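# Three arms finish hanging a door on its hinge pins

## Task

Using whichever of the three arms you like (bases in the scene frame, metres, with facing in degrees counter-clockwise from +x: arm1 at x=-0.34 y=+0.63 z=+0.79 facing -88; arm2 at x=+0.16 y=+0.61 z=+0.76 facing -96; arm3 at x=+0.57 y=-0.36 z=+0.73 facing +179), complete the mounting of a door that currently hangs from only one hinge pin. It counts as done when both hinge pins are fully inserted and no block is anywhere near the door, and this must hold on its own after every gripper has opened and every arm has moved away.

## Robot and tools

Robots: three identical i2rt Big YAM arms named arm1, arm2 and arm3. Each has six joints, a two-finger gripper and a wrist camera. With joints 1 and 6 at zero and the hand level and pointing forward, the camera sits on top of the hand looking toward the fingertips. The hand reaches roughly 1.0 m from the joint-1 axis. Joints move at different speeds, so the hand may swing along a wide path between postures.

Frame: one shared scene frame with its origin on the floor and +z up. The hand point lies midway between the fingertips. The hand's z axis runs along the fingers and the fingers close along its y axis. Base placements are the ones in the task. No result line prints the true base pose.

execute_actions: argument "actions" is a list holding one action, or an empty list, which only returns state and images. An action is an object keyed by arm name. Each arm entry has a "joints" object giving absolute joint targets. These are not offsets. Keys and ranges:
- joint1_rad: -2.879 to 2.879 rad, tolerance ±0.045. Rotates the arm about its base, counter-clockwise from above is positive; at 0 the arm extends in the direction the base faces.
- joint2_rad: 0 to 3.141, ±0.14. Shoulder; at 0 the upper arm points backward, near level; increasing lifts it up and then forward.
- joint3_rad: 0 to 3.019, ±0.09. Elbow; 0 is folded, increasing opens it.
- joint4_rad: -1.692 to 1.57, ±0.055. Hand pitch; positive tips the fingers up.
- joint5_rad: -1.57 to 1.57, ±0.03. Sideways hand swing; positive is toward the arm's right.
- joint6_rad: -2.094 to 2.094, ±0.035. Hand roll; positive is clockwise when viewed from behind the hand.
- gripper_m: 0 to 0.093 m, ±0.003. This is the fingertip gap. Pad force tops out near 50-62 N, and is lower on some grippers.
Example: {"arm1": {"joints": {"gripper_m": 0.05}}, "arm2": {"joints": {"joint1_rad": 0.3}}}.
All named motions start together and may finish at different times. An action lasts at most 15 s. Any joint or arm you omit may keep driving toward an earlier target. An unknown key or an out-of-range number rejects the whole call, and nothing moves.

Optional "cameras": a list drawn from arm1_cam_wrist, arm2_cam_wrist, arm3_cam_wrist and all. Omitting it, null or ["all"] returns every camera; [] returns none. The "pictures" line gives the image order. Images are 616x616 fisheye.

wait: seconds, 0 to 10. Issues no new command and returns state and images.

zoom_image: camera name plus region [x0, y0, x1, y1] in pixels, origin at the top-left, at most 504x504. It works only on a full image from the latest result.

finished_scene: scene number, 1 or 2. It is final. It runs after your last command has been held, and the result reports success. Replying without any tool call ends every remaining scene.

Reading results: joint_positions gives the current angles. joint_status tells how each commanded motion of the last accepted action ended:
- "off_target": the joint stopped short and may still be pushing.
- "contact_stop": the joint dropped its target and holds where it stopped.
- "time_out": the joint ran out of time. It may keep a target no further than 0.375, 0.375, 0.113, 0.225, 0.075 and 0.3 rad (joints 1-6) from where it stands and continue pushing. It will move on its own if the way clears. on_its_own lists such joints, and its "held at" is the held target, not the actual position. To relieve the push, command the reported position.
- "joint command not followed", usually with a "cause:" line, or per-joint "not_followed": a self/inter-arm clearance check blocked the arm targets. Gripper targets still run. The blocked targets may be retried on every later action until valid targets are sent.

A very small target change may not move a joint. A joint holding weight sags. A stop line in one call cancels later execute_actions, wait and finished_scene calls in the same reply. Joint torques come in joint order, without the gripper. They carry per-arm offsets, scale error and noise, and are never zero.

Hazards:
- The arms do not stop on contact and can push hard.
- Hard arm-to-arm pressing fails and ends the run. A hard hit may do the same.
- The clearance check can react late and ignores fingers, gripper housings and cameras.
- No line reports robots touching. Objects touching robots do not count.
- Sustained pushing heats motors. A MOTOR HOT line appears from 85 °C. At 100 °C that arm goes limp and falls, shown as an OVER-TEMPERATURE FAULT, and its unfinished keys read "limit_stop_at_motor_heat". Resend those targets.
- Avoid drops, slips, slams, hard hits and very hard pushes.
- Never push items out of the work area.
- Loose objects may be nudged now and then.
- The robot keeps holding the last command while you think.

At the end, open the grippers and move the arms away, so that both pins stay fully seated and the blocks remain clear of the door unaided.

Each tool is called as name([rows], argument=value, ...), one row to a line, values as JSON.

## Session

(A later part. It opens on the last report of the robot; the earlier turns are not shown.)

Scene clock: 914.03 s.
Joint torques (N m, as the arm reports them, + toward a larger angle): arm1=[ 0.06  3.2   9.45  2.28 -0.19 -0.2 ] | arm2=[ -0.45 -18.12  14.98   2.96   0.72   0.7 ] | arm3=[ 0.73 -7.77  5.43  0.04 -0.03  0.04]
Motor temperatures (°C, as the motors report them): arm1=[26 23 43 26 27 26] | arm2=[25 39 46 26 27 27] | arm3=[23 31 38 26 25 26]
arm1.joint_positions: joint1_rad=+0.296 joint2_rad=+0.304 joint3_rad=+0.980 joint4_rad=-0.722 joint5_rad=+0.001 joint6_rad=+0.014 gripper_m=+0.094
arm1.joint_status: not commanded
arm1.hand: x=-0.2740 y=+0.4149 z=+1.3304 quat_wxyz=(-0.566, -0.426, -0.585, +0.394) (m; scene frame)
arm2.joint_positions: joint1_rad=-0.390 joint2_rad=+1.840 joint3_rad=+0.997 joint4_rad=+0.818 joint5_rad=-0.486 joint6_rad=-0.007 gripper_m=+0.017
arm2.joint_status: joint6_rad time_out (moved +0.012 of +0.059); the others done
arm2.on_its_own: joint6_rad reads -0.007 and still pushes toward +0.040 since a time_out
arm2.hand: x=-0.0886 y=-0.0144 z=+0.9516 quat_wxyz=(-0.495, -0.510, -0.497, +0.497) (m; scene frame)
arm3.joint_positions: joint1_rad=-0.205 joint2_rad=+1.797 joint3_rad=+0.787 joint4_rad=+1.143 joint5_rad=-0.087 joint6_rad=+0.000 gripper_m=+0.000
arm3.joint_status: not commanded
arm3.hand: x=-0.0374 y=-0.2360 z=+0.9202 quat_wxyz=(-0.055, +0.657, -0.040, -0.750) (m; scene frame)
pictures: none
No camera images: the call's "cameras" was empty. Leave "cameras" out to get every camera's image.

execute_actions([
  {"arm2":{"joints":{"joint6_rad":-0.02}},"arm3":{"joints":{"joint2_rad":1.72,"joint4_rad":1.08}}},
], cameras=[])

execute_actions([
  {"arm3":{"joints":{"joint3_rad":0.62,"joint4_rad":1.0}}},
], cameras=[])

execute_actions([
  {"arm3":{"joints":{"joint5_rad":-0.4,"joint2_rad":1.78,"joint4_rad":0.9}}},
], cameras=["arm3_cam_wrist"])

zoom_image(camera="arm3_cam_wrist", region=[320,180,460,350])

Scene clock: 920.73 s.
Joint torques (N m, as the arm reports them, + toward a larger angle): arm1=[ 0.17  3.52  9.4   2.29 -0.2  -0.21] | arm2=[ -0.47 -17.76  14.88   3.02   0.74   0.16] | arm3=[  0.95 -13.12   6.38   1.3   -0.03   0.02]
Motor temperatures (°C, as the motors report them): arm1=[26 23 43 26 27 26] | arm2=[25 38 46 26 27 27] | arm3=[23 31 38 26 25 26]
arm1.joint_positions: joint1_rad=+0.296 joint2_rad=+0.304 joint3_rad=+0.980 joint4_rad=-0.722 joint5_rad=+0.001 joint6_rad=+0.014 gripper_m=+0.094
arm1.joint_status: not commanded
arm1.hand: x=-0.2740 y=+0.4149 z=+1.3304 quat_wxyz=(-0.566, -0.426, -0.585, +0.394) (m; scene frame)
arm2.joint_positions: joint1_rad=-0.390 joint2_rad=+1.840 joint3_rad=+0.997 joint4_rad=+0.818 joint5_rad=-0.486 joint6_rad=-0.022 gripper_m=+0.017
arm2.joint_status: all done
arm2.hand: x=-0.0886 y=-0.0144 z=+0.9516 quat_wxyz=(-0.492, -0.507, -0.501, +0.500) (m; scene frame)
arm3.joint_positions: joint1_rad=-0.205 joint2_rad=+1.737 joint3_rad=+0.780 joint4_rad=+1.090 joint5_rad=-0.087 joint6_rad=+0.000 gripper_m=+0.000
arm3.joint_status: all done
arm3.hand: x=-0.0331 y=-0.2370 z=+0.9402 quat_wxyz=(-0.055, +0.657, -0.040, -0.751) (m; scene frame)
pictures: none
No camera images: the call's "cameras" was empty. Leave "cameras" out to get every camera's image.

Scene clock: 921.63 s.
Joint torques (N m, as the arm reports them, + toward a larger angle): arm1=[ 0.11  3.43  9.4   2.33 -0.21 -0.2 ] | arm2=[ -0.61 -18.14  14.98   2.91   0.74   0.13] | arm3=[  0.92 -10.96   5.71   1.47  -0.04   0.06]
Motor temperatures (°C, as the motors report them): arm1=[26 23 43 26 27 26] | arm2=[25 38 47 26 27 27] | arm3=[23 31 38 26 25 26]
arm1.joint_positions: joint1_rad=+0.296 joint2_rad=+0.304 joint3_rad=+0.980 joint4_rad=-0.722 joint5_rad=+0.001 joint6_rad=+0.014 gripper_m=+0.094
arm1.joint_status: not commanded
arm1.hand: x=-0.2740 y=+0.4149 z=+1.3304 quat_wxyz=(-0.566, -0.426, -0.585, +0.394) (m; scene frame)
arm2.joint_positions: joint1_rad=-0.390 joint2_rad=+1.840 joint3_rad=+0.997 joint4_rad=+0.818 joint5_rad=-0.486 joint6_rad=-0.022 gripper_m=+0.017
arm2.joint_status: not commanded
arm2.hand: x=-0.0886 y=-0.0144 z=+0.9516 quat_wxyz=(-0.492, -0.507, -0.501, +0.500) (m; scene frame)
arm3.joint_positions: joint1_rad=-0.205 joint2_rad=+1.734 joint3_rad=+0.615 joint4_rad=+1.007 joint5_rad=-0.087 joint6_rad=+0.000 gripper_m=+0.000
arm3.joint_status: all done
arm3.hand: x=+0.0195 y=-0.2487 z=+0.8489 quat_wxyz=(-0.041, +0.744, -0.053, -0.665) (m; scene frame)
pictures: none
No camera images: the call's "cameras" was empty. Leave "cameras" out to get every camera's image.

Scene clock: 922.60 s.
Joint torques (N m, as the arm reports them, + toward a larger angle): arm1=[ 0.04  3.41  9.44  2.31 -0.2  -0.2 ] | arm2=[ -0.87 -18.61  14.88   2.95   0.7    0.12] | arm3=[ 0.83 -9.72  5.32  1.41 -0.37  0.03]
Motor temperatures (°C, as the motors report them): arm1=[26 23 44 26 27 26] | arm2=[25 38 47 26 27 27] | arm3=[23 32 38 26 25 26]
arm1.joint_positions: joint1_rad=+0.296 joint2_rad=+0.304 joint3_rad=+0.980 joint4_rad=-0.722 joint5_rad=+0.001 joint6_rad=+0.014 gripper_m=+0.094
arm1.joint_status: not commanded
arm1.hand: x=-0.2740 y=+0.4149 z=+1.3304 quat_wxyz=(-0.566, -0.426, -0.585, +0.394) (m; scene frame)
arm2.joint_positions: joint1_rad=-0.390 joint2_rad=+1.840 joint3_rad=+0.997 joint4_rad=+0.818 joint5_rad=-0.486 joint6_rad=-0.022 gripper_m=+0.017
arm2.joint_status: not commanded
arm2.hand: x=-0.0886 y=-0.0144 z=+0.9516 quat_wxyz=(-0.492, -0.507, -0.501, +0.500) (m; scene frame)
arm3.joint_positions: joint1_rad=-0.205 joint2_rad=+1.772 joint3_rad=+0.615 joint4_rad=+0.909 joint5_rad=-0.396 joint6_rad=+0.000 gripper_m=+0.000
arm3.joint_status: all done
arm3.hand: x=+0.0256 y=-0.3026 z=+0.8078 quat_wxyz=(+0.088, +0.782, +0.035, -0.616) (m; scene frame)
pictures: arm3_cam_wrist
Images, in order (width x height): arm3_cam_wrist 616x616.

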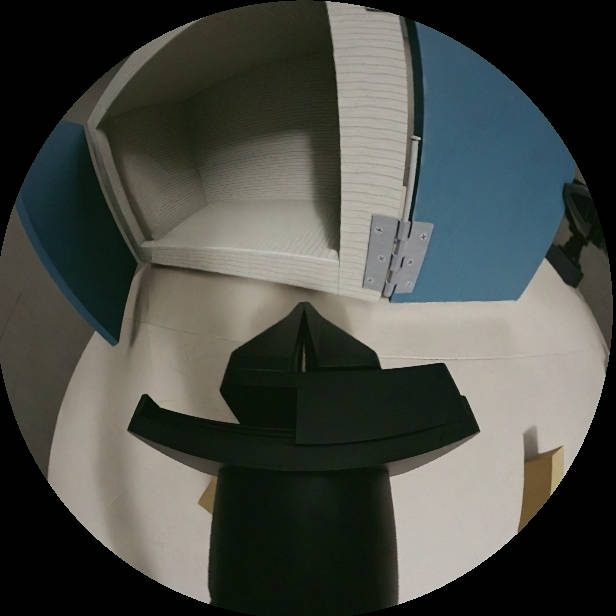

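Region (320, 180, 460, 350) of arm3_cam_wrist's 616x616 image, scaled by 2.965, with more detail than that image has; it fills the left 415 columns of this view, and the rest is white.

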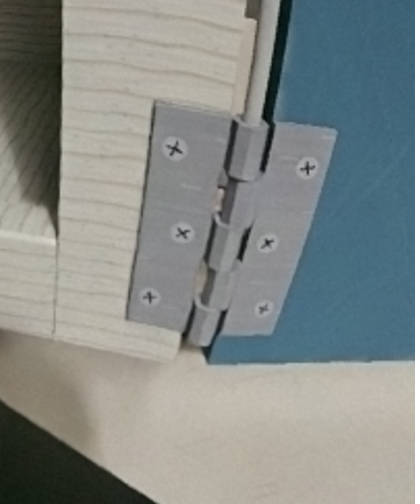

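execute_actions([
  {"arm2":{"joints":{"joint2_rad":1.88,"joint3_rad":1.0,"joint4_rad":0.85}}},
], cameras=["arm3_cam_wrist"])

zoom_image(camera="arm3_cam_wrist", region=[350,200,450,310])

Scene clock: 927.27 s.
Joint torques (N m, as the arm reports them, + toward a larger angle): arm1=[ 0.07  3.4   9.38  2.29 -0.19 -0.19] | arm2=[ -0.19 -12.66   8.41   2.81   0.73   0.17] | arm3=[ 1.1  -9.35  5.58  1.53 -0.38  0.04]
Motor temperatures (°C, as the motors report them): arm1=[26 23 44 26 27 26] | arm2=[25 38 47 26 27 27] | arm3=[23 32 38 26 25 26]
arm1.joint_positions: joint1_rad=+0.296 joint2_rad=+0.304 joint3_rad=+0.980 joint4_rad=-0.722 joint5_rad=+0.001 joint6_rad=+0.014 gripper_m=+0.094
arm1.joint_status: not commanded
arm1.hand: x=-0.2740 y=+0.4149 z=+1.3304 quat_wxyz=(-0.566, -0.426, -0.585, +0.394) (m; scene frame)
arm2.joint_positions: joint1_rad=-0.390 joint2_rad=+1.853 joint3_rad=+0.997 joint4_rad=+0.826 joint5_rad=-0.486 joint6_rad=-0.023 gripper_m=+0.017
arm2.joint_status: all done
arm2.hand: x=-0.0886 y=-0.0152 z=+0.9447 quat_wxyz=(-0.491, -0.508, -0.502, +0.499) (m; scene frame)
arm3.joint_positions: joint1_rad=-0.205 joint2_rad=+1.772 joint3_rad=+0.615 joint4_rad=+0.909 joint5_rad=-0.396 joint6_rad=+0.000 gripper_m=+0.000
arm3.joint_status: not commanded
arm3.hand: x=+0.0256 y=-0.3026 z=+0.8078 quat_wxyz=(+0.088, +0.782, +0.035, -0.616) (m; scene frame)
pictures: arm3_cam_wrist
Images, in order (width x height): arm3_cam_wrist 616x616.

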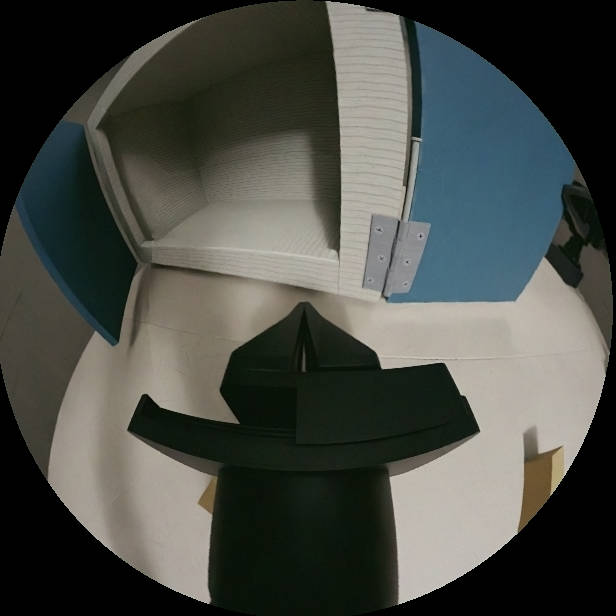

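Region (350, 200, 450, 310) of arm3_cam_wrist's 616x616 image, scaled by 4.582, with more detail than that image has; it fills the left 458 columns of this view, and the rest is white.

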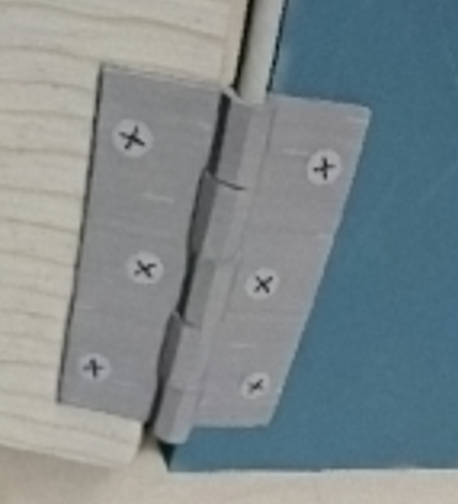

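execute_actions([
  {"arm2":{"joints":{"joint2_rad":1.78,"joint3_rad":1.06}}},
], cameras=["arm3_cam_wrist"])

zoom_image(camera="arm3_cam_wrist", region=[350,200,450,310])

Scene clock: 936.27 s.
Joint torques (N m, as the arm reports them, + toward a larger angle): arm1=[ 0.18  3.36  9.42  2.29 -0.2  -0.2 ] | arm2=[ -0.4  -19.81  13.13   2.57   0.74   0.13] | arm3=[ 0.92 -9.84  5.56  1.42 -0.35  0.05]
Motor temperatures (°C, as the motors report them): arm1=[26 23 44 26 27 26] | arm2=[25 37 44 26 27 27] | arm3=[23 32 38 26 25 26]
arm1.joint_positions: joint1_rad=+0.296 joint2_rad=+0.304 joint3_rad=+0.980 joint4_rad=-0.722 joint5_rad=+0.001 joint6_rad=+0.014 gripper_m=+0.094
arm1.joint_status: not commanded
arm1.hand: x=-0.2740 y=+0.4149 z=+1.3304 quat_wxyz=(-0.566, -0.426, -0.585, +0.394) (m; scene frame)
arm2.joint_positions: joint1_rad=-0.389 joint2_rad=+1.847 joint3_rad=+0.997 joint4_rad=+0.826 joint5_rad=-0.486 joint6_rad=-0.023 gripper_m=+0.017
arm2.joint_status: all done
arm2.hand: x=-0.0880 y=-0.0151 z=+0.9487 quat_wxyz=(-0.492, -0.505, -0.502, +0.501) (m; scene frame)
arm3.joint_positions: joint1_rad=-0.205 joint2_rad=+1.772 joint3_rad=+0.615 joint4_rad=+0.909 joint5_rad=-0.396 joint6_rad=+0.000 gripper_m=+0.000
arm3.joint_status: not commanded
arm3.hand: x=+0.0256 y=-0.3026 z=+0.8078 quat_wxyz=(+0.088, +0.782, +0.035, -0.616) (m; scene frame)
pictures: arm3_cam_wrist
Images, in order (width x height): arm3_cam_wrist 616x616.

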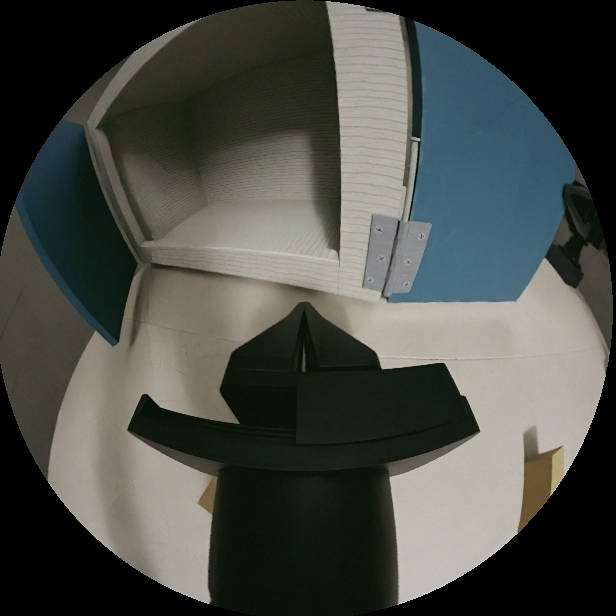

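Region (350, 200, 450, 310) of arm3_cam_wrist's 616x616 image, scaled by 4.582, with more detail than that image has; it fills the left 458 columns of this view, and the rest is white.

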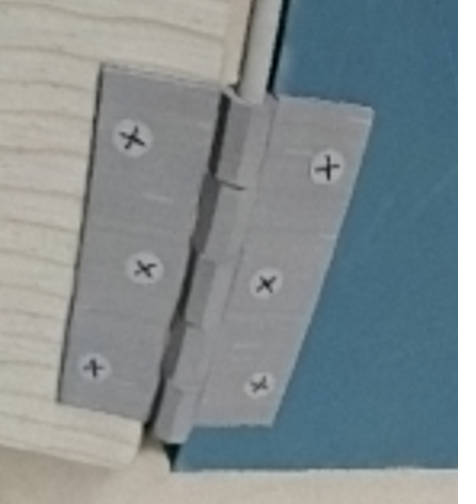

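execute_actions([
  {"arm3":{"joints":{"joint5_rad":-0.085,"joint2_rad":1.62,"joint4_rad":1.0}}},
], cameras=[])

execute_actions([
  {"arm3":{"joints":{"joint2_rad":1.69,"joint3_rad":0.82}}},
], cameras=[])

execute_actions([
  {"arm3":{"joints":{"joint3_rad":0.772}}},
], cameras=[])

execute_actions([
  {"arm3":{"joints":{"joint2_rad":1.88,"joint4_rad":1.08}}},
], cameras=[])

Scene clock: 943.40 s.
Joint torques (N m, as the arm reports them, + toward a larger angle): arm1=[ 0.08  3.25  9.43  2.3  -0.2  -0.19] | arm2=[ -0.56 -19.88  13.25   2.57   0.76   0.15] | arm3=[ 0.9  -9.29  6.54  2.24  0.04  0.03]
Motor temperatures (°C, as the motors report them): arm1=[26 23 44 26 27 26] | arm2=[25 38 45 26 27 27] | arm3=[23 32 38 27 25 26]
arm1.joint_positions: joint1_rad=+0.296 joint2_rad=+0.304 joint3_rad=+0.980 joint4_rad=-0.722 joint5_rad=+0.001 joint6_rad=+0.014 gripper_m=+0.094
arm1.joint_status: not commanded
arm1.hand: x=-0.2740 y=+0.4149 z=+1.3304 quat_wxyz=(-0.566, -0.426, -0.585, +0.394) (m; scene frame)
arm2.joint_positions: joint1_rad=-0.389 joint2_rad=+1.847 joint3_rad=+0.997 joint4_rad=+0.826 joint5_rad=-0.486 joint6_rad=-0.023 gripper_m=+0.017
arm2.joint_status: not commanded
arm2.hand: x=-0.0880 y=-0.0151 z=+0.9487 quat_wxyz=(-0.492, -0.505, -0.502, +0.501) (m; scene frame)
arm3.joint_positions: joint1_rad=-0.205 joint2_rad=+1.613 joint3_rad=+0.615 joint4_rad=+0.986 joint5_rad=-0.089 joint6_rad=+0.000 gripper_m=+0.000
arm3.joint_status: all done
arm3.hand: x=+0.0223 y=-0.2498 z=+0.9087 quat_wxyz=(-0.046, +0.710, -0.047, -0.701) (m; scene frame)
pictures: none
No camera images: the call's "cameras" was empty. Leave "cameras" out to get every camera's image.

Scene clock: 944.30 s.
Joint torques (N m, as the arm reports them, + toward a larger angle): arm1=[ 0.04  3.36  9.46  2.3  -0.2  -0.2 ] | arm2=[ -0.33 -19.45  13.19   2.59   0.74   0.12] | arm3=[  0.73 -11.84   9.2    2.18  -0.01   0.04]
Motor temperatures (°C, as the motors report them): arm1=[26 23 44 26 27 26] | arm2=[25 38 45 26 27 27] | arm3=[23 32 38 27 25 26]
arm1.joint_positions: joint1_rad=+0.296 joint2_rad=+0.304 joint3_rad=+0.980 joint4_rad=-0.722 joint5_rad=+0.001 joint6_rad=+0.014 gripper_m=+0.094
arm1.joint_status: not commanded
arm1.hand: x=-0.2740 y=+0.4149 z=+1.3304 quat_wxyz=(-0.566, -0.426, -0.585, +0.394) (m; scene frame)
arm2.joint_positions: joint1_rad=-0.389 joint2_rad=+1.847 joint3_rad=+0.997 joint4_rad=+0.826 joint5_rad=-0.486 joint6_rad=-0.023 gripper_m=+0.017
arm2.joint_status: not commanded
arm2.hand: x=-0.0880 y=-0.0151 z=+0.9487 quat_wxyz=(-0.492, -0.505, -0.502, +0.501) (m; scene frame)
arm3.joint_positions: joint1_rad=-0.205 joint2_rad=+1.692 joint3_rad=+0.793 joint4_rad=+0.986 joint5_rad=-0.088 joint6_rad=+0.000 gripper_m=+0.000
arm3.joint_status: all done
arm3.hand: x=-0.0355 y=-0.2367 z=+0.9473 quat_wxyz=(-0.052, +0.674, -0.042, -0.735) (m; scene frame)
pictures: none
No camera images: the call's "cameras" was empty. Leave "cameras" out to get every camera's image.

Scene clock: 944.97 s.
Joint torques (N m, as the arm reports them, + toward a larger angle): arm1=[ 0.02  3.35  9.42  2.29 -0.2  -0.2 ] | arm2=[ -0.65 -19.6   13.29   2.58   0.74   0.15] | arm3=[  0.81 -11.     6.82   2.26   0.     0.03]
Motor temperatures (°C, as the motors report them): arm1=[26 23 44 26 27 26] | arm2=[25 38 45 26 27 27] | arm3=[23 32 38 27 25 26]
arm1.joint_positions: joint1_rad=+0.296 joint2_rad=+0.304 joint3_rad=+0.980 joint4_rad=-0.722 joint5_rad=+0.001 joint6_rad=+0.014 gripper_m=+0.094
arm1.joint_status: not commanded
arm1.hand: x=-0.2740 y=+0.4149 z=+1.3304 quat_wxyz=(-0.566, -0.426, -0.585, +0.394) (m; scene frame)
arm2.joint_positions: joint1_rad=-0.389 joint2_rad=+1.847 joint3_rad=+0.997 joint4_rad=+0.826 joint5_rad=-0.486 joint6_rad=-0.023 gripper_m=+0.017
arm2.joint_status: not commanded
arm2.hand: x=-0.0880 y=-0.0151 z=+0.9487 quat_wxyz=(-0.492, -0.505, -0.502, +0.501) (m; scene frame)
arm3.joint_positions: joint1_rad=-0.205 joint2_rad=+1.692 joint3_rad=+0.774 joint4_rad=+0.986 joint5_rad=-0.088 joint6_rad=+0.000 gripper_m=+0.000
arm3.joint_status: all done
arm3.hand: x=-0.0302 y=-0.2379 z=+0.9380 quat_wxyz=(-0.051, +0.682, -0.043, -0.729) (m; scene frame)
pictures: none
No camera images: the call's "cameras" was empty. Leave "cameras" out to get every camera's image.

Scene clock: 945.80 s.
Joint torques (N m, as the arm reports them, + toward a larger angle): arm1=[ 0.15  3.4   9.41  2.29 -0.21 -0.19] | arm2=[ -0.63 -19.2   13.24   2.43   0.75   0.15] | arm3=[ 0.75 -5.32  5.98  0.24 -0.01  0.05]
Motor temperatures (°C, as the motors report them): arm1=[26 23 44 26 27 26] | arm2=[25 38 45 26 27 27] | arm3=[23 32 38 27 25 26]
arm1.joint_positions: joint1_rad=+0.296 joint2_rad=+0.304 joint3_rad=+0.980 joint4_rad=-0.722 joint5_rad=+0.001 joint6_rad=+0.014 gripper_m=+0.094
arm1.joint_status: not commanded
arm1.hand: x=-0.2740 y=+0.4149 z=+1.3304 quat_wxyz=(-0.566, -0.426, -0.585, +0.394) (m; scene frame)
arm2.joint_positions: joint1_rad=-0.389 joint2_rad=+1.847 joint3_rad=+0.997 joint4_rad=+0.826 joint5_rad=-0.486 joint6_rad=-0.023 gripper_m=+0.017
arm2.joint_status: not commanded
arm2.hand: x=-0.0880 y=-0.0151 z=+0.9487 quat_wxyz=(-0.492, -0.505, -0.502, +0.501) (m; scene frame)
arm3.joint_positions: joint1_rad=-0.205 joint2_rad=+1.793 joint3_rad=+0.774 joint4_rad=+1.124 joint5_rad=-0.088 joint6_rad=+0.000 gripper_m=+0.000
arm3.joint_status: all done
arm3.hand: x=-0.0342 y=-0.2370 z=+0.9121 quat_wxyz=(-0.053, +0.668, -0.041, -0.741) (m; scene frame)
pictures: none
No camera images: the call's "cameras" was empty. Leave "cameras" out to get every camera's image.

z .912, lower than before. Press on.

execute_actions([
  {"arm3":{"joints":{"joint2_rad":1.93,"joint4_rad":1.11}}},
], cameras=["arm3_cam_wrist"])

Scene clock: 953.07 s.
Joint torques (N m, as the arm reports them, + toward a larger angle): arm1=[ 0.08  3.35  9.39  2.32 -0.21 -0.21] | arm2=[ -0.53 -19.72  13.25   2.54   0.75   0.16] | arm3=[ 1.16 -3.12  5.87 -0.73  0.01  0.04]
Motor temperatures (°C, as the motors report them): arm1=[26 23 44 26 27 26] | arm2=[25 38 45 26 27 27] | arm3=[23 31 38 26 25 26]
arm1.joint_positions: joint1_rad=+0.296 joint2_rad=+0.304 joint3_rad=+0.980 joint4_rad=-0.722 joint5_rad=+0.001 joint6_rad=+0.014 gripper_m=+0.094
arm1.joint_status: not commanded
arm1.hand: x=-0.2740 y=+0.4149 z=+1.3304 quat_wxyz=(-0.566, -0.426, -0.585, +0.394) (m; scene frame)
arm2.joint_positions: joint1_rad=-0.389 joint2_rad=+1.847 joint3_rad=+0.997 joint4_rad=+0.826 joint5_rad=-0.486 joint6_rad=-0.023 gripper_m=+0.017
arm2.joint_status: not commanded
arm2.hand: x=-0.0880 y=-0.0151 z=+0.9487 quat_wxyz=(-0.492, -0.505, -0.502, +0.501) (m; scene frame)
arm3.joint_positions: joint1_rad=-0.205 joint2_rad=+1.817 joint3_rad=+0.774 joint4_rad=+1.177 joint5_rad=-0.088 joint6_rad=+0.000 gripper_m=+0.000
arm3.joint_status: joint4_rad time_out (moved +0.052 of -0.014); the others done
arm3.on_its_own: joint4_rad reads +1.177 and still pushes toward +1.110 since a time_out
arm3.hand: x=-0.0340 y=-0.2371 z=+0.9109 quat_wxyz=(-0.054, +0.657, -0.039, -0.751) (m; scene frame)
pictures: arm3_cam_wrist
Images, in order (width x height): arm3_cam_wrist 616x616.

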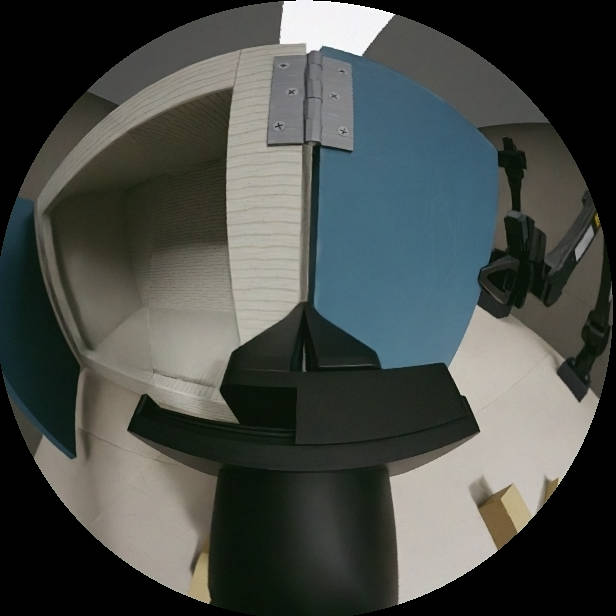

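execute_actions([
  {"arm3":{"joints":{"joint2_rad":1.87,"joint4_rad":1.15}},"arm2":{"joints":{"joint6_rad":-0.2}}},
], cameras=[])

Scene clock: 962.47 s.
Joint torques (N m, as the arm reports them, + toward a larger angle): arm1=[ 0.12  3.27  9.41  2.29 -0.21 -0.19] | arm2=[ -0.7  -19.43  13.28   2.56   0.85  -1.18] | arm3=[ 1.16 -7.81  5.75  0.57  0.01  0.05]
Motor temperatures (°C, as the motors report them): arm1=[26 23 44 26 27 26] | arm2=[25 39 46 26 27 27] | arm3=[23 31 38 26 25 26]
arm1.joint_positions: joint1_rad=+0.296 joint2_rad=+0.304 joint3_rad=+0.980 joint4_rad=-0.722 joint5_rad=+0.001 joint6_rad=+0.014 gripper_m=+0.094
arm1.joint_status: not commanded
arm1.hand: x=-0.2740 y=+0.4149 z=+1.3304 quat_wxyz=(-0.566, -0.426, -0.585, +0.394) (m; scene frame)
arm2.joint_positions: joint1_rad=-0.389 joint2_rad=+1.847 joint3_rad=+0.997 joint4_rad=+0.826 joint5_rad=-0.489 joint6_rad=-0.093 gripper_m=+0.017
arm2.joint_status: joint6_rad time_out (moved -0.070 of -0.177)
arm2.on_its_own: joint6_rad reads -0.093 and still pushes toward -0.200 since a time_out
arm2.hand: x=-0.0874 y=-0.0151 z=+0.9487 quat_wxyz=(-0.475, -0.487, -0.520, +0.517) (m; scene frame)
arm3.joint_positions: joint1_rad=-0.205 joint2_rad=+1.817 joint3_rad=+0.774 joint4_rad=+1.184 joint5_rad=-0.088 joint6_rad=+0.000 gripper_m=+0.000
arm3.joint_status: all done
arm3.hand: x=-0.0338 y=-0.2371 z=+0.9126 quat_wxyz=(-0.054, +0.654, -0.039, -0.753) (m; scene frame)
pictures: none
No camera images: the call's "cameras" was empty. Leave "cameras" out to get every camera's image.

execute_actions([
  {"arm3":{"joints":{"joint2_rad":1.90,"joint4_rad":1.13}},"arm2":{"joints":{"joint6_rad":0.15}}},
], cameras=[])

Scene clock: 968.50 s.
Joint torques (N m, as the arm reports them, + toward a larger angle): arm1=[ 0.12  3.47  9.39  2.31 -0.21 -0.2 ] | arm2=[ -0.25 -19.41  13.22   2.71   1.03   1.48] | arm3=[ 0.69 -5.44  5.78 -0.21  0.    0.01]
Motor temperatures (°C, as the motors report them): arm1=[26 23 44 26 27 26] | arm2=[25 39 46 26 27 28] | arm3=[23 31 38 26 25 26]
arm1.joint_positions: joint1_rad=+0.296 joint2_rad=+0.304 joint3_rad=+0.980 joint4_rad=-0.722 joint5_rad=+0.001 joint6_rad=+0.014 gripper_m=+0.094
arm1.joint_status: not commanded
arm1.hand: x=-0.2740 y=+0.4149 z=+1.3304 quat_wxyz=(-0.566, -0.426, -0.585, +0.394) (m; scene frame)
arm2.joint_positions: joint1_rad=-0.388 joint2_rad=+1.847 joint3_rad=+0.997 joint4_rad=+0.826 joint5_rad=-0.494 joint6_rad=+0.035 gripper_m=+0.016
arm2.joint_status: joint6_rad time_out (moved +0.128 of +0.243)
arm2.on_its_own: joint6_rad reads +0.035 and still pushes toward +0.150 since a time_out
arm2.hand: x=-0.0862 y=-0.0153 z=+0.9487 quat_wxyz=(-0.508, -0.518, -0.489, +0.484) (m; scene frame)
arm3.joint_positions: joint1_rad=-0.205 joint2_rad=+1.818 joint3_rad=+0.774 joint4_rad=+1.184 joint5_rad=-0.088 joint6_rad=+0.000 gripper_m=+0.000
arm3.joint_status: all done
arm3.hand: x=-0.0338 y=-0.2371 z=+0.9122 quat_wxyz=(-0.054, +0.655, -0.039, -0.753) (m; scene frame)
pictures: none
No camera images: the call's "cameras" was empty. Leave "cameras" out to get every camera's image.

execute_actions([
  {"arm2":{"joints":{"joint6_rad":-0.01,"joint1_rad":-0.34}}},
], cameras=[])

execute_actions([
  {"arm2":{"joints":{"joint1_rad":-0.40}}},
], cameras=[])

Scene clock: 973.00 s.
Joint torques (N m, as the arm reports them, + toward a larger angle): arm1=[ 0.13  3.33  9.4   2.36 -0.2  -0.2 ] | arm2=[  3.2  -19.7   13.31   2.57   0.88   0.25] | arm3=[ 0.83 -5.57  5.77 -0.21  0.    0.05]
Motor temperatures (°C, as the motors report them): arm1=[26 23 44 26 27 26] | arm2=[25 39 46 26 27 28] | arm3=[23 31 38 26 25 26]
arm1.joint_positions: joint1_rad=+0.296 joint2_rad=+0.304 joint3_rad=+0.980 joint4_rad=-0.722 joint5_rad=+0.001 joint6_rad=+0.014 gripper_m=+0.094
arm1.joint_status: not commanded
arm1.hand: x=-0.2740 y=+0.4149 z=+1.3304 quat_wxyz=(-0.566, -0.426, -0.585, +0.394) (m; scene frame)
arm2.joint_positions: joint1_rad=-0.384 joint2_rad=+1.845 joint3_rad=+0.996 joint4_rad=+0.826 joint5_rad=-0.489 joint6_rad=-0.022 gripper_m=+0.016
arm2.joint_status: all done
arm2.hand: x=-0.0838 y=-0.0160 z=+0.9492 quat_wxyz=(-0.495, -0.504, -0.504, +0.498) (m; scene frame)
arm3.joint_positions: joint1_rad=-0.205 joint2_rad=+1.818 joint3_rad=+0.774 joint4_rad=+1.184 joint5_rad=-0.088 joint6_rad=+0.000 gripper_m=+0.000
arm3.joint_status: not commanded
arm3.hand: x=-0.0338 y=-0.2371 z=+0.9122 quat_wxyz=(-0.054, +0.655, -0.039, -0.753) (m; scene frame)
pictures: none
No camera images: the call's "cameras" was empty. Leave "cameras" out to get every camera's image.

Scene clock: 973.57 s.
Joint torques (N m, as the arm reports them, + toward a larger angle): arm1=[-0.05  3.3   9.44  2.31 -0.19 -0.19] | arm2=[ -1.22 -19.72  13.5    2.6    0.9    0.22] | arm3=[ 0.54 -5.78  5.84 -0.3   0.01  0.04]
Motor temperatures (°C, as the motors report them): arm1=[26 23 44 26 27 26] | arm2=[25 39 46 26 27 28] | arm3=[23 31 38 26 25 26]
arm1.joint_positions: joint1_rad=+0.296 joint2_rad=+0.304 joint3_rad=+0.980 joint4_rad=-0.722 joint5_rad=+0.001 joint6_rad=+0.014 gripper_m=+0.094
arm1.joint_status: not commanded
arm1.hand: x=-0.2740 y=+0.4149 z=+1.3304 quat_wxyz=(-0.566, -0.426, -0.585, +0.394) (m; scene frame)
arm2.joint_positions: joint1_rad=-0.386 joint2_rad=+1.845 joint3_rad=+0.996 joint4_rad=+0.826 joint5_rad=-0.489 joint6_rad=-0.022 gripper_m=+0.016
arm2.joint_status: all done
arm2.hand: x=-0.0850 y=-0.0155 z=+0.9492 quat_wxyz=(-0.494, -0.504, -0.503, +0.499) (m; scene frame)
arm3.joint_positions: joint1_rad=-0.205 joint2_rad=+1.818 joint3_rad=+0.774 joint4_rad=+1.184 joint5_rad=-0.088 joint6_rad=+0.000 gripper_m=+0.000
arm3.joint_status: not commanded
arm3.hand: x=-0.0338 y=-0.2371 z=+0.9122 quat_wxyz=(-0.054, +0.655, -0.039, -0.753) (m; scene frame)
pictures: none
No camera images: the call's "cameras" was empty. Leave "cameras" out to get every camera's image.

execute_actions([
  {"arm3":{"joints":{"joint2_rad":1.76,"joint4_rad":1.10}}},
], cameras=[])

execute_actions([
  {"arm3":{"joints":{"joint3_rad":0.757,"joint4_rad":1.07}}},
], cameras=[])

execute_actions([
  {"arm3":{"joints":{"joint2_rad":1.87,"joint4_rad":1.12}}},
], cameras=["arm3_cam_wrist"])

Scene clock: 981.70 s.
Joint torques (N m, as the arm reports them, + toward a larger angle): arm1=[ 0.02  3.41  9.42  2.31 -0.2  -0.19] | arm2=[ -1.48 -19.3   13.45   2.66   0.89   0.25] | arm3=[  1.18 -13.12   6.1    1.35   0.     0.04]
Motor temperatures (°C, as the motors report them): arm1=[26 23 44 26 27 26] | arm2=[25 39 46 26 27 28] | arm3=[23 31 38 26 25 26]
arm1.joint_positions: joint1_rad=+0.296 joint2_rad=+0.304 joint3_rad=+0.980 joint4_rad=-0.722 joint5_rad=+0.001 joint6_rad=+0.014 gripper_m=+0.094
arm1.joint_status: not commanded
arm1.hand: x=-0.2740 y=+0.4149 z=+1.3304 quat_wxyz=(-0.566, -0.426, -0.585, +0.394) (m; scene frame)
arm2.joint_positions: joint1_rad=-0.386 joint2_rad=+1.845 joint3_rad=+0.996 joint4_rad=+0.826 joint5_rad=-0.489 joint6_rad=-0.022 gripper_m=+0.016
arm2.joint_status: not commanded
arm2.hand: x=-0.0850 y=-0.0155 z=+0.9492 quat_wxyz=(-0.494, -0.504, -0.503, +0.499) (m; scene frame)
arm3.joint_positions: joint1_rad=-0.205 joint2_rad=+1.782 joint3_rad=+0.774 joint4_rad=+1.111 joint5_rad=-0.088 joint6_rad=+0.000 gripper_m=+0.000
arm3.joint_status: all done
arm3.hand: x=-0.0339 y=-0.2371 z=+0.9157 quat_wxyz=(-0.052, +0.669, -0.041, -0.741) (m; scene frame)
pictures: none
No camera images: the call's "cameras" was empty. Leave "cameras" out to get every camera's image.

Scene clock: 982.30 s.
Joint torques (N m, as the arm reports them, + toward a larger angle): arm1=[-0.06  3.36  9.39  2.31 -0.19 -0.19] | arm2=[ -1.66 -19.77  13.4    2.61   0.9    0.25] | arm3=[  0.77 -12.69   5.8    1.42   0.02   0.05]
Motor temperatures (°C, as the motors report them): arm1=[26 23 44 26 27 26] | arm2=[25 39 46 26 27 28] | arm3=[23 31 38 26 25 26]
arm1.joint_positions: joint1_rad=+0.296 joint2_rad=+0.304 joint3_rad=+0.980 joint4_rad=-0.722 joint5_rad=+0.001 joint6_rad=+0.014 gripper_m=+0.094
arm1.joint_status: not commanded
arm1.hand: x=-0.2740 y=+0.4149 z=+1.3304 quat_wxyz=(-0.566, -0.426, -0.585, +0.394) (m; scene frame)
arm2.joint_positions: joint1_rad=-0.386 joint2_rad=+1.845 joint3_rad=+0.996 joint4_rad=+0.826 joint5_rad=-0.489 joint6_rad=-0.023 gripper_m=+0.016
arm2.joint_status: not commanded
arm2.hand: x=-0.0850 y=-0.0155 z=+0.9492 quat_wxyz=(-0.494, -0.504, -0.503, +0.499) (m; scene frame)
arm3.joint_positions: joint1_rad=-0.205 joint2_rad=+1.780 joint3_rad=+0.759 joint4_rad=+1.081 joint5_rad=-0.088 joint6_rad=+0.000 gripper_m=+0.000
arm3.joint_status: all done
arm3.hand: x=-0.0299 y=-0.2380 z=+0.9026 quat_wxyz=(-0.050, +0.684, -0.043, -0.726) (m; scene frame)
pictures: none
No camera images: the call's "cameras" was empty. Leave "cameras" out to get every camera's image.

Scene clock: 983.13 s.
Joint torques (N m, as the arm reports them, + toward a larger angle): arm1=[ 0.17  3.32  9.43  2.29 -0.21 -0.2 ] | arm2=[ -1.53 -19.69  13.38   2.61   0.89   0.28] | arm3=[  0.64 -11.73   5.4    2.21   0.     0.01]
Motor temperatures (°C, as the motors report them): arm1=[26 23 44 26 27 26] | arm2=[25 39 46 26 27 28] | arm3=[23 31 38 26 25 26]
arm1.joint_positions: joint1_rad=+0.296 joint2_rad=+0.304 joint3_rad=+0.980 joint4_rad=-0.722 joint5_rad=+0.001 joint6_rad=+0.014 gripper_m=+0.094
arm1.joint_status: not commanded
arm1.hand: x=-0.2740 y=+0.4149 z=+1.3304 quat_wxyz=(-0.566, -0.426, -0.585, +0.394) (m; scene frame)
arm2.joint_positions: joint1_rad=-0.386 joint2_rad=+1.845 joint3_rad=+0.996 joint4_rad=+0.826 joint5_rad=-0.489 joint6_rad=-0.023 gripper_m=+0.016
arm2.joint_status: not commanded
arm2.hand: x=-0.0850 y=-0.0155 z=+0.9492 quat_wxyz=(-0.494, -0.504, -0.503, +0.499) (m; scene frame)
arm3.joint_positions: joint1_rad=-0.205 joint2_rad=+1.865 joint3_rad=+0.759 joint4_rad=+1.107 joint5_rad=-0.088 joint6_rad=+0.000 gripper_m=+0.000
arm3.joint_status: all done
arm3.hand: x=-0.0315 y=-0.2376 z=+0.8585 quat_wxyz=(-0.047, +0.705, -0.047, -0.706) (m; scene frame)
pictures: arm3_cam_wrist
Images, in order (width x height): arm3_cam_wrist 616x616.

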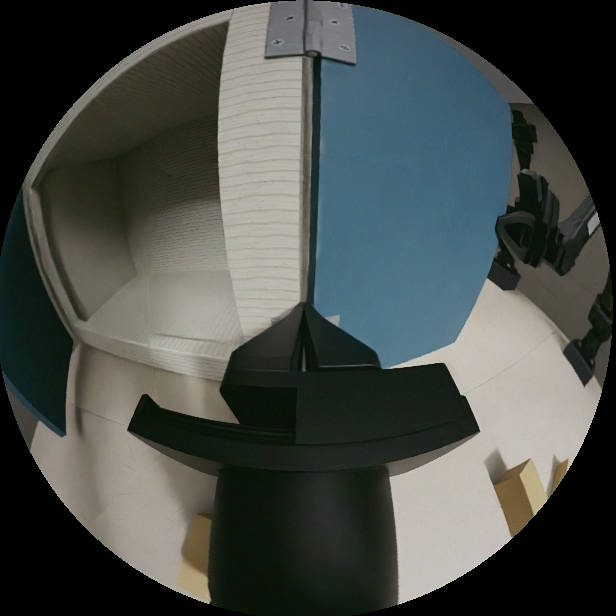

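execute_actions([
  {"arm3":{"joints":{"joint2_rad":1.80,"joint3_rad":0.66,"joint4_rad":1.05,"joint5_rad":-0.3}}},
], cameras=["arm3_cam_wrist"])

Scene clock: 986.67 s.
Joint torques (N m, as the arm reports them, + toward a larger angle): arm1=[ 0.19  3.26  9.42  2.31 -0.2  -0.2 ] | arm2=[ -1.65 -19.32  13.36   2.52   0.91   0.26] | arm3=[  1.36 -12.01   5.3    1.36  -0.36   0.03]
Motor temperatures (°C, as the motors report them): arm1=[26 23 44 26 27 26] | arm2=[25 39 46 26 27 28] | arm3=[23 32 38 26 25 26]
arm1.joint_positions: joint1_rad=+0.296 joint2_rad=+0.304 joint3_rad=+0.980 joint4_rad=-0.722 joint5_rad=+0.001 joint6_rad=+0.014 gripper_m=+0.094
arm1.joint_status: not commanded
arm1.hand: x=-0.2740 y=+0.4149 z=+1.3304 quat_wxyz=(-0.566, -0.426, -0.585, +0.394) (m; scene frame)
arm2.joint_positions: joint1_rad=-0.386 joint2_rad=+1.845 joint3_rad=+0.996 joint4_rad=+0.826 joint5_rad=-0.489 joint6_rad=-0.023 gripper_m=+0.016
arm2.joint_status: not commanded
arm2.hand: x=-0.0850 y=-0.0155 z=+0.9492 quat_wxyz=(-0.494, -0.504, -0.503, +0.499) (m; scene frame)
arm3.joint_positions: joint1_rad=-0.205 joint2_rad=+1.821 joint3_rad=+0.659 joint4_rad=+1.060 joint5_rad=-0.296 joint6_rad=+0.000 gripper_m=+0.000
arm3.joint_status: all done
arm3.hand: x=+0.0023 y=-0.2809 z=+0.8327 quat_wxyz=(+0.035, +0.740, +0.017, -0.671) (m; scene frame)
pictures: arm3_cam_wrist
Images, in order (width x height): arm3_cam_wrist 616x616.

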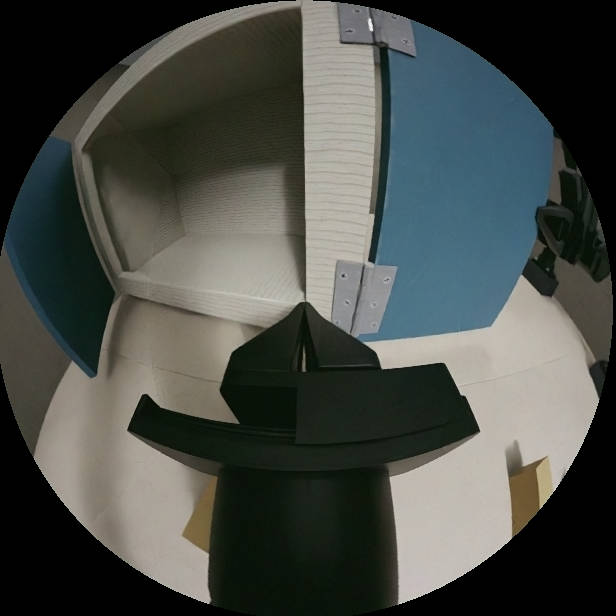

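zoom_image(camera="arm3_cam_wrist", region=[320,200,420,345])

Region (320, 200, 420, 345) of arm3_cam_wrist's 616x616 image, scaled by 3.476, with more detail than that image has; it fills the left 348 columns of this view, and the rest is white.

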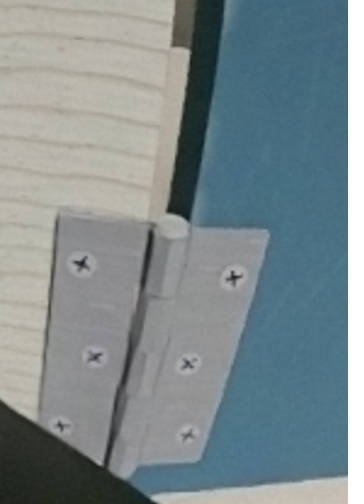

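execute_actions([
  {"arm3":{"joints":{"joint5_rad":-0.086,"joint2_rad":1.76,"joint4_rad":1.07}}},
], cameras=[])

execute_actions([
  {"arm3":{"joints":{"joint3_rad":0.795}}},
], cameras=[])

execute_actions([
  {"arm3":{"joints":{"joint3_rad":0.759}}},
], cameras=[])

execute_actions([
  {"arm3":{"joints":{"joint2_rad":1.93,"joint4_rad":1.14}}},
], cameras=[])

Scene clock: 1001.83 s.
Joint torques (N m, as the arm reports them, + toward a larger angle): arm1=[ 0.16  3.28  9.44  2.34 -0.19 -0.2 ] | arm2=[ -1.51 -19.21  13.36   2.65   0.89   0.26] | arm3=[  1.24 -11.64   5.47   2.24   0.04   0.04]
Motor temperatures (°C, as the motors report them): arm1=[26 23 44 26 27 26] | arm2=[25 39 47 26 27 28] | arm3=[23 33 37 26 25 26]
arm1.joint_positions: joint1_rad=+0.296 joint2_rad=+0.304 joint3_rad=+0.980 joint4_rad=-0.722 joint5_rad=+0.001 joint6_rad=+0.014 gripper_m=+0.094
arm1.joint_status: not commanded
arm1.hand: x=-0.2740 y=+0.4149 z=+1.3304 quat_wxyz=(-0.566, -0.426, -0.585, +0.394) (m; scene frame)
arm2.joint_positions: joint1_rad=-0.386 joint2_rad=+1.845 joint3_rad=+0.996 joint4_rad=+0.826 joint5_rad=-0.489 joint6_rad=-0.023 gripper_m=+0.016
arm2.joint_status: not commanded
arm2.hand: x=-0.0850 y=-0.0155 z=+0.9492 quat_wxyz=(-0.494, -0.504, -0.503, +0.499) (m; scene frame)
arm3.joint_positions: joint1_rad=-0.205 joint2_rad=+1.773 joint3_rad=+0.659 joint4_rad=+1.060 joint5_rad=-0.090 joint6_rad=+0.000 gripper_m=+0.000
arm3.joint_status: all done
arm3.hand: x=+0.0028 y=-0.2455 z=+0.8584 quat_wxyz=(-0.043, +0.724, -0.049, -0.686) (m; scene frame)
pictures: none
No camera images: the call's "cameras" was empty. Leave "cameras" out to get every camera's image.

Scene clock: 1002.80 s.
Joint torques (N m, as the arm reports them, + toward a larger angle): arm1=[ 0.1   3.34  9.41  2.3  -0.2  -0.19] | arm2=[ -1.76 -19.43  13.44   2.66   0.88   0.27] | arm3=[  1.12 -12.63   8.05   2.07   0.03   0.06]
Motor temperatures (°C, as the motors report them): arm1=[26 23 44 26 27 26] | arm2=[25 39 47 26 27 28] | arm3=[23 33 38 27 25 26]
arm1.joint_positions: joint1_rad=+0.296 joint2_rad=+0.304 joint3_rad=+0.980 joint4_rad=-0.722 joint5_rad=+0.001 joint6_rad=+0.014 gripper_m=+0.094
arm1.joint_status: not commanded
arm1.hand: x=-0.2740 y=+0.4149 z=+1.3304 quat_wxyz=(-0.566, -0.426, -0.585, +0.394) (m; scene frame)
arm2.joint_positions: joint1_rad=-0.386 joint2_rad=+1.845 joint3_rad=+0.996 joint4_rad=+0.826 joint5_rad=-0.489 joint6_rad=-0.023 gripper_m=+0.016
arm2.joint_status: not commanded
arm2.hand: x=-0.0850 y=-0.0155 z=+0.9492 quat_wxyz=(-0.494, -0.504, -0.503, +0.499) (m; scene frame)
arm3.joint_positions: joint1_rad=-0.205 joint2_rad=+1.773 joint3_rad=+0.772 joint4_rad=+1.060 joint5_rad=-0.090 joint6_rad=+0.000 gripper_m=+0.000
arm3.joint_status: all done
arm3.hand: x=-0.0337 y=-0.2373 z=+0.9070 quat_wxyz=(-0.050, +0.685, -0.043, -0.726) (m; scene frame)
pictures: none
No camera images: the call's "cameras" was empty. Leave "cameras" out to get every camera's image.

Scene clock: 1003.43 s.
Joint torques (N m, as the arm reports them, + toward a larger angle): arm1=[ 0.15  3.42  9.46  2.34 -0.19 -0.2 ] | arm2=[ -1.43 -19.42  13.33   2.56   0.88   0.26] | arm3=[  1.14 -12.65   5.84   2.12   0.03   0.03]
Motor temperatures (°C, as the motors report them): arm1=[26 23 44 26 27 26] | arm2=[25 39 47 26 27 28] | arm3=[23 33 38 27 25 26]
arm1.joint_positions: joint1_rad=+0.296 joint2_rad=+0.304 joint3_rad=+0.980 joint4_rad=-0.722 joint5_rad=+0.001 joint6_rad=+0.014 gripper_m=+0.094
arm1.joint_status: not commanded
arm1.hand: x=-0.2740 y=+0.4149 z=+1.3304 quat_wxyz=(-0.566, -0.426, -0.585, +0.394) (m; scene frame)
arm2.joint_positions: joint1_rad=-0.386 joint2_rad=+1.845 joint3_rad=+0.996 joint4_rad=+0.826 joint5_rad=-0.489 joint6_rad=-0.023 gripper_m=+0.016
arm2.joint_status: not commanded
arm2.hand: x=-0.0850 y=-0.0155 z=+0.9492 quat_wxyz=(-0.494, -0.504, -0.503, +0.499) (m; scene frame)
arm3.joint_positions: joint1_rad=-0.205 joint2_rad=+1.773 joint3_rad=+0.762 joint4_rad=+1.060 joint5_rad=-0.090 joint6_rad=+0.000 gripper_m=+0.000
arm3.joint_status: all done
arm3.hand: x=-0.0308 y=-0.2380 z=+0.9028 quat_wxyz=(-0.049, +0.688, -0.043, -0.722) (m; scene frame)
pictures: none
No camera images: the call's "cameras" was empty. Leave "cameras" out to get every camera's image.

Scene clock: 1004.20 s.
Joint torques (N m, as the arm reports them, + toward a larger angle): arm1=[-0.03  3.34  9.43  2.32 -0.2  -0.19] | arm2=[ -1.79 -19.26  13.37   2.61   0.88   0.27] | arm3=[ 0.8  -8.7   5.07  1.18  0.    0.04]
Motor temperatures (°C, as the motors report them): arm1=[26 23 44 26 27 26] | arm2=[25 39 47 26 27 28] | arm3=[23 33 38 27 25 26]
arm1.joint_positions: joint1_rad=+0.296 joint2_rad=+0.304 joint3_rad=+0.980 joint4_rad=-0.722 joint5_rad=+0.001 joint6_rad=+0.014 gripper_m=+0.094
arm1.joint_status: not commanded
arm1.hand: x=-0.2740 y=+0.4149 z=+1.3304 quat_wxyz=(-0.566, -0.426, -0.585, +0.394) (m; scene frame)
arm2.joint_positions: joint1_rad=-0.386 joint2_rad=+1.845 joint3_rad=+0.996 joint4_rad=+0.826 joint5_rad=-0.489 joint6_rad=-0.023 gripper_m=+0.016
arm2.joint_status: not commanded
arm2.hand: x=-0.0850 y=-0.0155 z=+0.9492 quat_wxyz=(-0.494, -0.504, -0.504, +0.499) (m; scene frame)
arm3.joint_positions: joint1_rad=-0.205 joint2_rad=+1.889 joint3_rad=+0.762 joint4_rad=+1.155 joint5_rad=-0.089 joint6_rad=+0.000 gripper_m=+0.000
arm3.joint_status: all done
arm3.hand: x=-0.0326 y=-0.2374 z=+0.8577 quat_wxyz=(-0.048, +0.696, -0.045, -0.715) (m; scene frame)
pictures: none
No camera images: the call's "cameras" was empty. Leave "cameras" out to get every camera's image.

execute_actions([
  {"arm2":{"joints":{"joint2_rad":1.87,"joint3_rad":1.0,"gripper_m":0.093}},"arm3":{"joints":{"joint2_rad":1.78,"joint4_rad":1.08}}},
], cameras=[])

execute_actions([
  {"arm2":{"joints":{"joint1_rad":-0.41,"joint2_rad":1.62,"joint3_rad":0.70,"joint4_rad":0.96}},"arm3":{"joints":{"joint2_rad":1.5,"joint3_rad":0.60,"joint4_rad":0.3,"joint5_rad":0,"gripper_m":0.093}}},
], cameras=[])

execute_actions([
  {"arm2":{"joints":{"joint1_rad":0.05,"joint2_rad":1.4,"joint4_rad":-0.1,"joint5_rad":0}},"arm3":{"joints":{"joint2_rad":1.3,"joint4_rad":-0.2}}},
])

Scene clock: 1012.33 s.
Joint torques (N m, as the arm reports them, + toward a larger angle): arm1=[ 0.12  3.36  9.4   2.33 -0.2  -0.2 ] | arm2=[ -1.73 -13.38   8.55   2.7    0.17   0.23] | arm3=[  0.77 -11.88   5.78   1.45   0.03   0.03]
Motor temperatures (°C, as the motors report them): arm1=[26 23 44 26 27 26] | arm2=[25 39 47 26 27 28] | arm3=[23 32 37 26 25 26]
arm1.joint_positions: joint1_rad=+0.296 joint2_rad=+0.304 joint3_rad=+0.980 joint4_rad=-0.722 joint5_rad=+0.001 joint6_rad=+0.014 gripper_m=+0.094
arm1.joint_status: not commanded
arm1.hand: x=-0.2740 y=+0.4149 z=+1.3304 quat_wxyz=(-0.566, -0.426, -0.585, +0.394) (m; scene frame)
arm2.joint_positions: joint1_rad=-0.388 joint2_rad=+1.852 joint3_rad=+0.994 joint4_rad=+0.827 joint5_rad=-0.473 joint6_rad=-0.019 gripper_m=+0.093
arm2.joint_status: all done
arm2.hand: x=-0.0889 y=-0.0149 z=+0.9441 quat_wxyz=(-0.489, -0.512, -0.499, +0.500) (m; scene frame)
arm3.joint_positions: joint1_rad=-0.205 joint2_rad=+1.789 joint3_rad=+0.760 joint4_rad=+1.090 joint5_rad=-0.089 joint6_rad=+0.000 gripper_m=+0.000
arm3.joint_status: all done
arm3.hand: x=-0.0305 y=-0.2380 z=+0.9002 quat_wxyz=(-0.050, +0.684, -0.043, -0.727) (m; scene frame)
pictures: none
No camera images: the call's "cameras" was empty. Leave "cameras" out to get every camera's image.

Scene clock: 1013.73 s.
Joint torques (N m, as the arm reports them, + toward a larger angle): arm1=[ 0.02  3.34  9.41  2.29 -0.19 -0.2 ] | arm2=[-1.41 -9.77  7.38  2.66  0.13  0.21] | arm3=[ 0.87 -8.04  7.01  1.33  0.03  0.05]
Motor temperatures (°C, as the motors report them): arm1=[26 23 44 26 27 26] | arm2=[25 39 46 26 27 28] | arm3=[23 32 37 26 25 26]
arm1.joint_positions: joint1_rad=+0.296 joint2_rad=+0.304 joint3_rad=+0.980 joint4_rad=-0.722 joint5_rad=+0.001 joint6_rad=+0.014 gripper_m=+0.094
arm1.joint_status: not commanded
arm1.hand: x=-0.2740 y=+0.4149 z=+1.3304 quat_wxyz=(-0.566, -0.426, -0.585, +0.394) (m; scene frame)
arm2.joint_positions: joint1_rad=-0.399 joint2_rad=+1.610 joint3_rad=+0.703 joint4_rad=+0.938 joint5_rad=-0.472 joint6_rad=-0.018 gripper_m=+0.093
arm2.joint_status: all done
arm2.hand: x=-0.0468 y=+0.0774 z=+0.9765 quat_wxyz=(-0.492, -0.495, -0.489, +0.524) (m; scene frame)
arm3.joint_positions: joint1_rad=-0.205 joint2_rad=+1.495 joint3_rad=+0.600 joint4_rad=+0.310 joint5_rad=-0.004 joint6_rad=+0.000 gripper_m=+0.093
arm3.joint_status: all done
arm3.hand: x=+0.0774 y=-0.2471 z=+0.8064 quat_wxyz=(-0.051, +0.876, -0.096, -0.471) (m; scene frame)
pictures: none
No camera images: the call's "cameras" was empty. Leave "cameras" out to get every camera's image.

Scene clock: 1015.30 s.
Joint torques (N m, as the arm reports them, + toward a larger angle): arm1=[-0.05  3.56  9.42  2.32 -0.21 -0.21] | arm2=[-0.89 -8.03  9.07  0.7   0.2   0.19] | arm3=[ 0.97 -6.17  7.98  1.01  0.03  0.03]
Motor temperatures (°C, as the motors report them): arm1=[26 23 44 26 27 26] | arm2=[25 39 46 26 27 28] | arm3=[23 32 38 26 25 26]
arm1.joint_positions: joint1_rad=+0.296 joint2_rad=+0.304 joint3_rad=+0.980 joint4_rad=-0.722 joint5_rad=+0.001 joint6_rad=+0.014 gripper_m=+0.094
arm1.joint_status: not commanded
arm1.hand: x=-0.2740 y=+0.4149 z=+1.3304 quat_wxyz=(-0.566, -0.426, -0.585, +0.394) (m; scene frame)
arm2.joint_positions: joint1_rad=+0.053 joint2_rad=+1.390 joint3_rad=+0.701 joint4_rad=-0.080 joint5_rad=-0.003 joint6_rad=-0.017 gripper_m=+0.093
arm2.joint_status: all done
arm2.hand: x=+0.1346 y=+0.1187 z=+0.8666 quat_wxyz=(-0.271, -0.664, -0.637, +0.284) (m; scene frame)
arm3.joint_positions: joint1_rad=-0.205 joint2_rad=+1.293 joint3_rad=+0.599 joint4_rad=-0.189 joint5_rad=-0.004 joint6_rad=+0.000 gripper_m=+0.093
arm3.joint_status: all done
arm3.hand: x=+0.1475 y=-0.2629 z=+0.8059 quat_wxyz=(-0.036, +0.936, -0.103, -0.335) (m; scene frame)
pictures: arm1_cam_wrist, arm2_cam_wrist, arm3_cam_wrist
Images, in order (width x height): arm1_cam_wrist 616x616, arm2_cam_wrist 616x616, arm3_cam_wrist 616x616.

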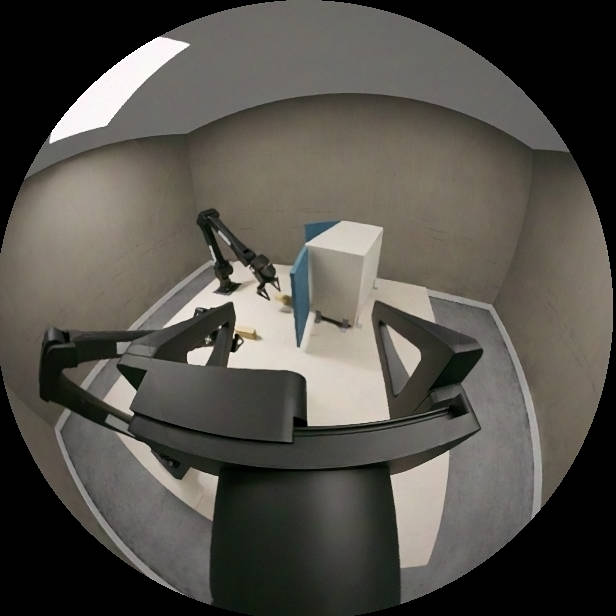

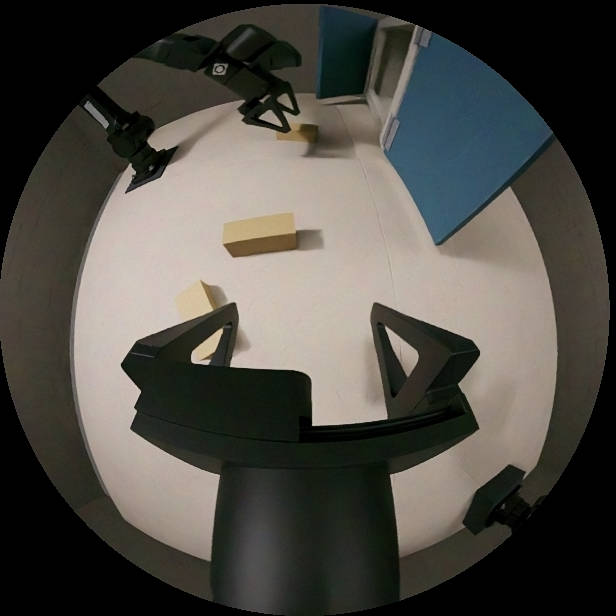

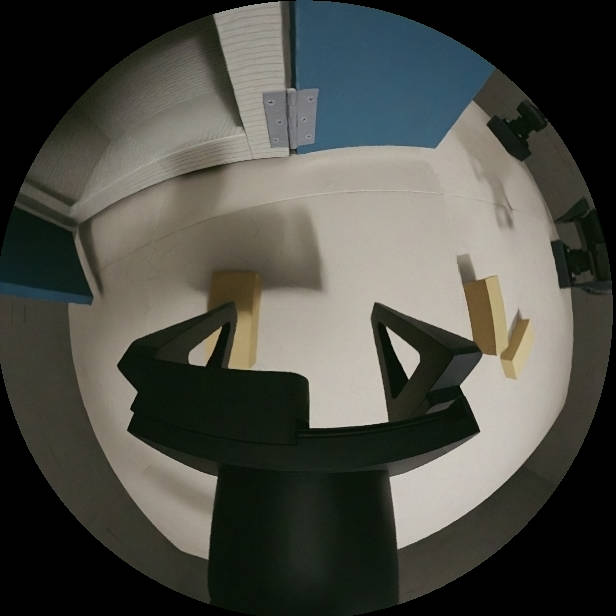

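execute_actions([
  {"arm3":{"joints":{"joint1_rad":-0.07,"joint2_rad":1.36,"joint3_rad":0.70,"joint4_rad":-0.45}},"arm2":{"joints":{"joint1_rad":-0.03,"joint2_rad":1.72,"joint3_rad":1.084,"joint4_rad":-0.25,"gripper_m":0}}},
], cameras=["arm2_cam_wrist","arm3_cam_wrist"])

Scene clock: 1041.30 s.
Joint torques (N m, as the arm reports them, + toward a larger angle): arm1=[ 0.02  3.44  9.44  2.31 -0.2  -0.2 ] | arm2=[ -0.77 -12.59  12.43   0.86   0.13   0.2 ] | arm3=[ 0.23 -6.81 11.07  0.81 -0.04  0.06]
Motor temperatures (°C, as the motors report them): arm1=[26 23 44 26 27 26] | arm2=[25 36 44 25 27 27] | arm3=[23 31 40 26 25 26]
arm1.joint_positions: joint1_rad=+0.296 joint2_rad=+0.304 joint3_rad=+0.980 joint4_rad=-0.722 joint5_rad=+0.001 joint6_rad=+0.014 gripper_m=+0.094
arm1.joint_status: not commanded
arm1.hand: x=-0.2740 y=+0.4149 z=+1.3304 quat_wxyz=(-0.566, -0.426, -0.585, +0.394) (m; scene frame)
arm2.joint_positions: joint1_rad=-0.029 joint2_rad=+1.716 joint3_rad=+1.044 joint4_rad=-0.231 joint5_rad=-0.002 joint6_rad=-0.017 gripper_m=+0.001
arm2.joint_status: all done
arm2.hand: x=+0.0800 y=+0.0202 z=+0.8303 quat_wxyz=(-0.218, -0.708, -0.625, +0.248) (m; scene frame)
arm3.joint_positions: joint1_rad=-0.071 joint2_rad=+1.356 joint3_rad=+0.658 joint4_rad=-0.439 joint5_rad=-0.002 joint6_rad=+0.000 gripper_m=+0.093
arm3.joint_status: all done
arm3.hand: x=+0.1683 y=-0.3221 z=+0.7729 quat_wxyz=(-0.009, +0.976, -0.042, -0.215) (m; scene frame)
pictures: arm2_cam_wrist, arm3_cam_wrist
Images, in order (width x height): arm2_cam_wrist 616x616, arm3_cam_wrist 616x616.

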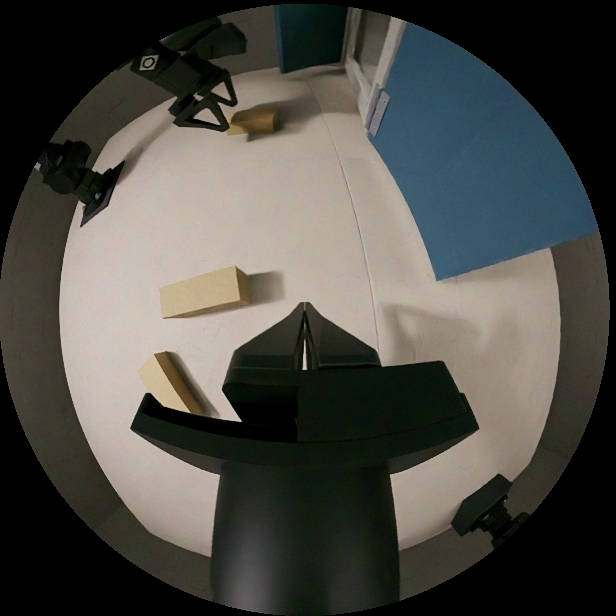

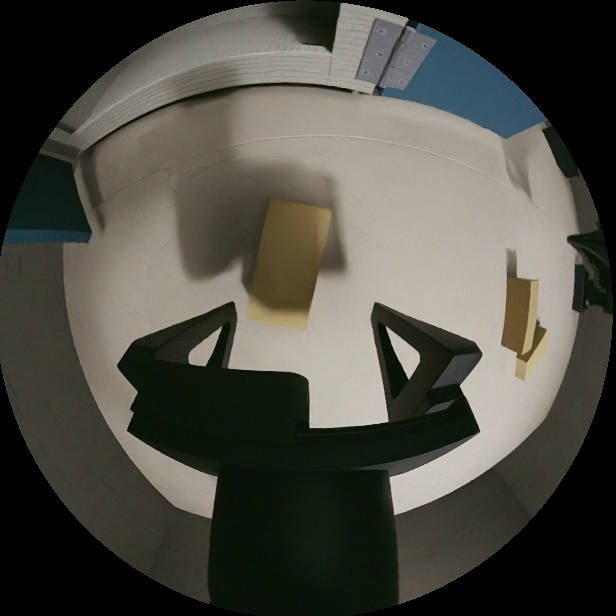

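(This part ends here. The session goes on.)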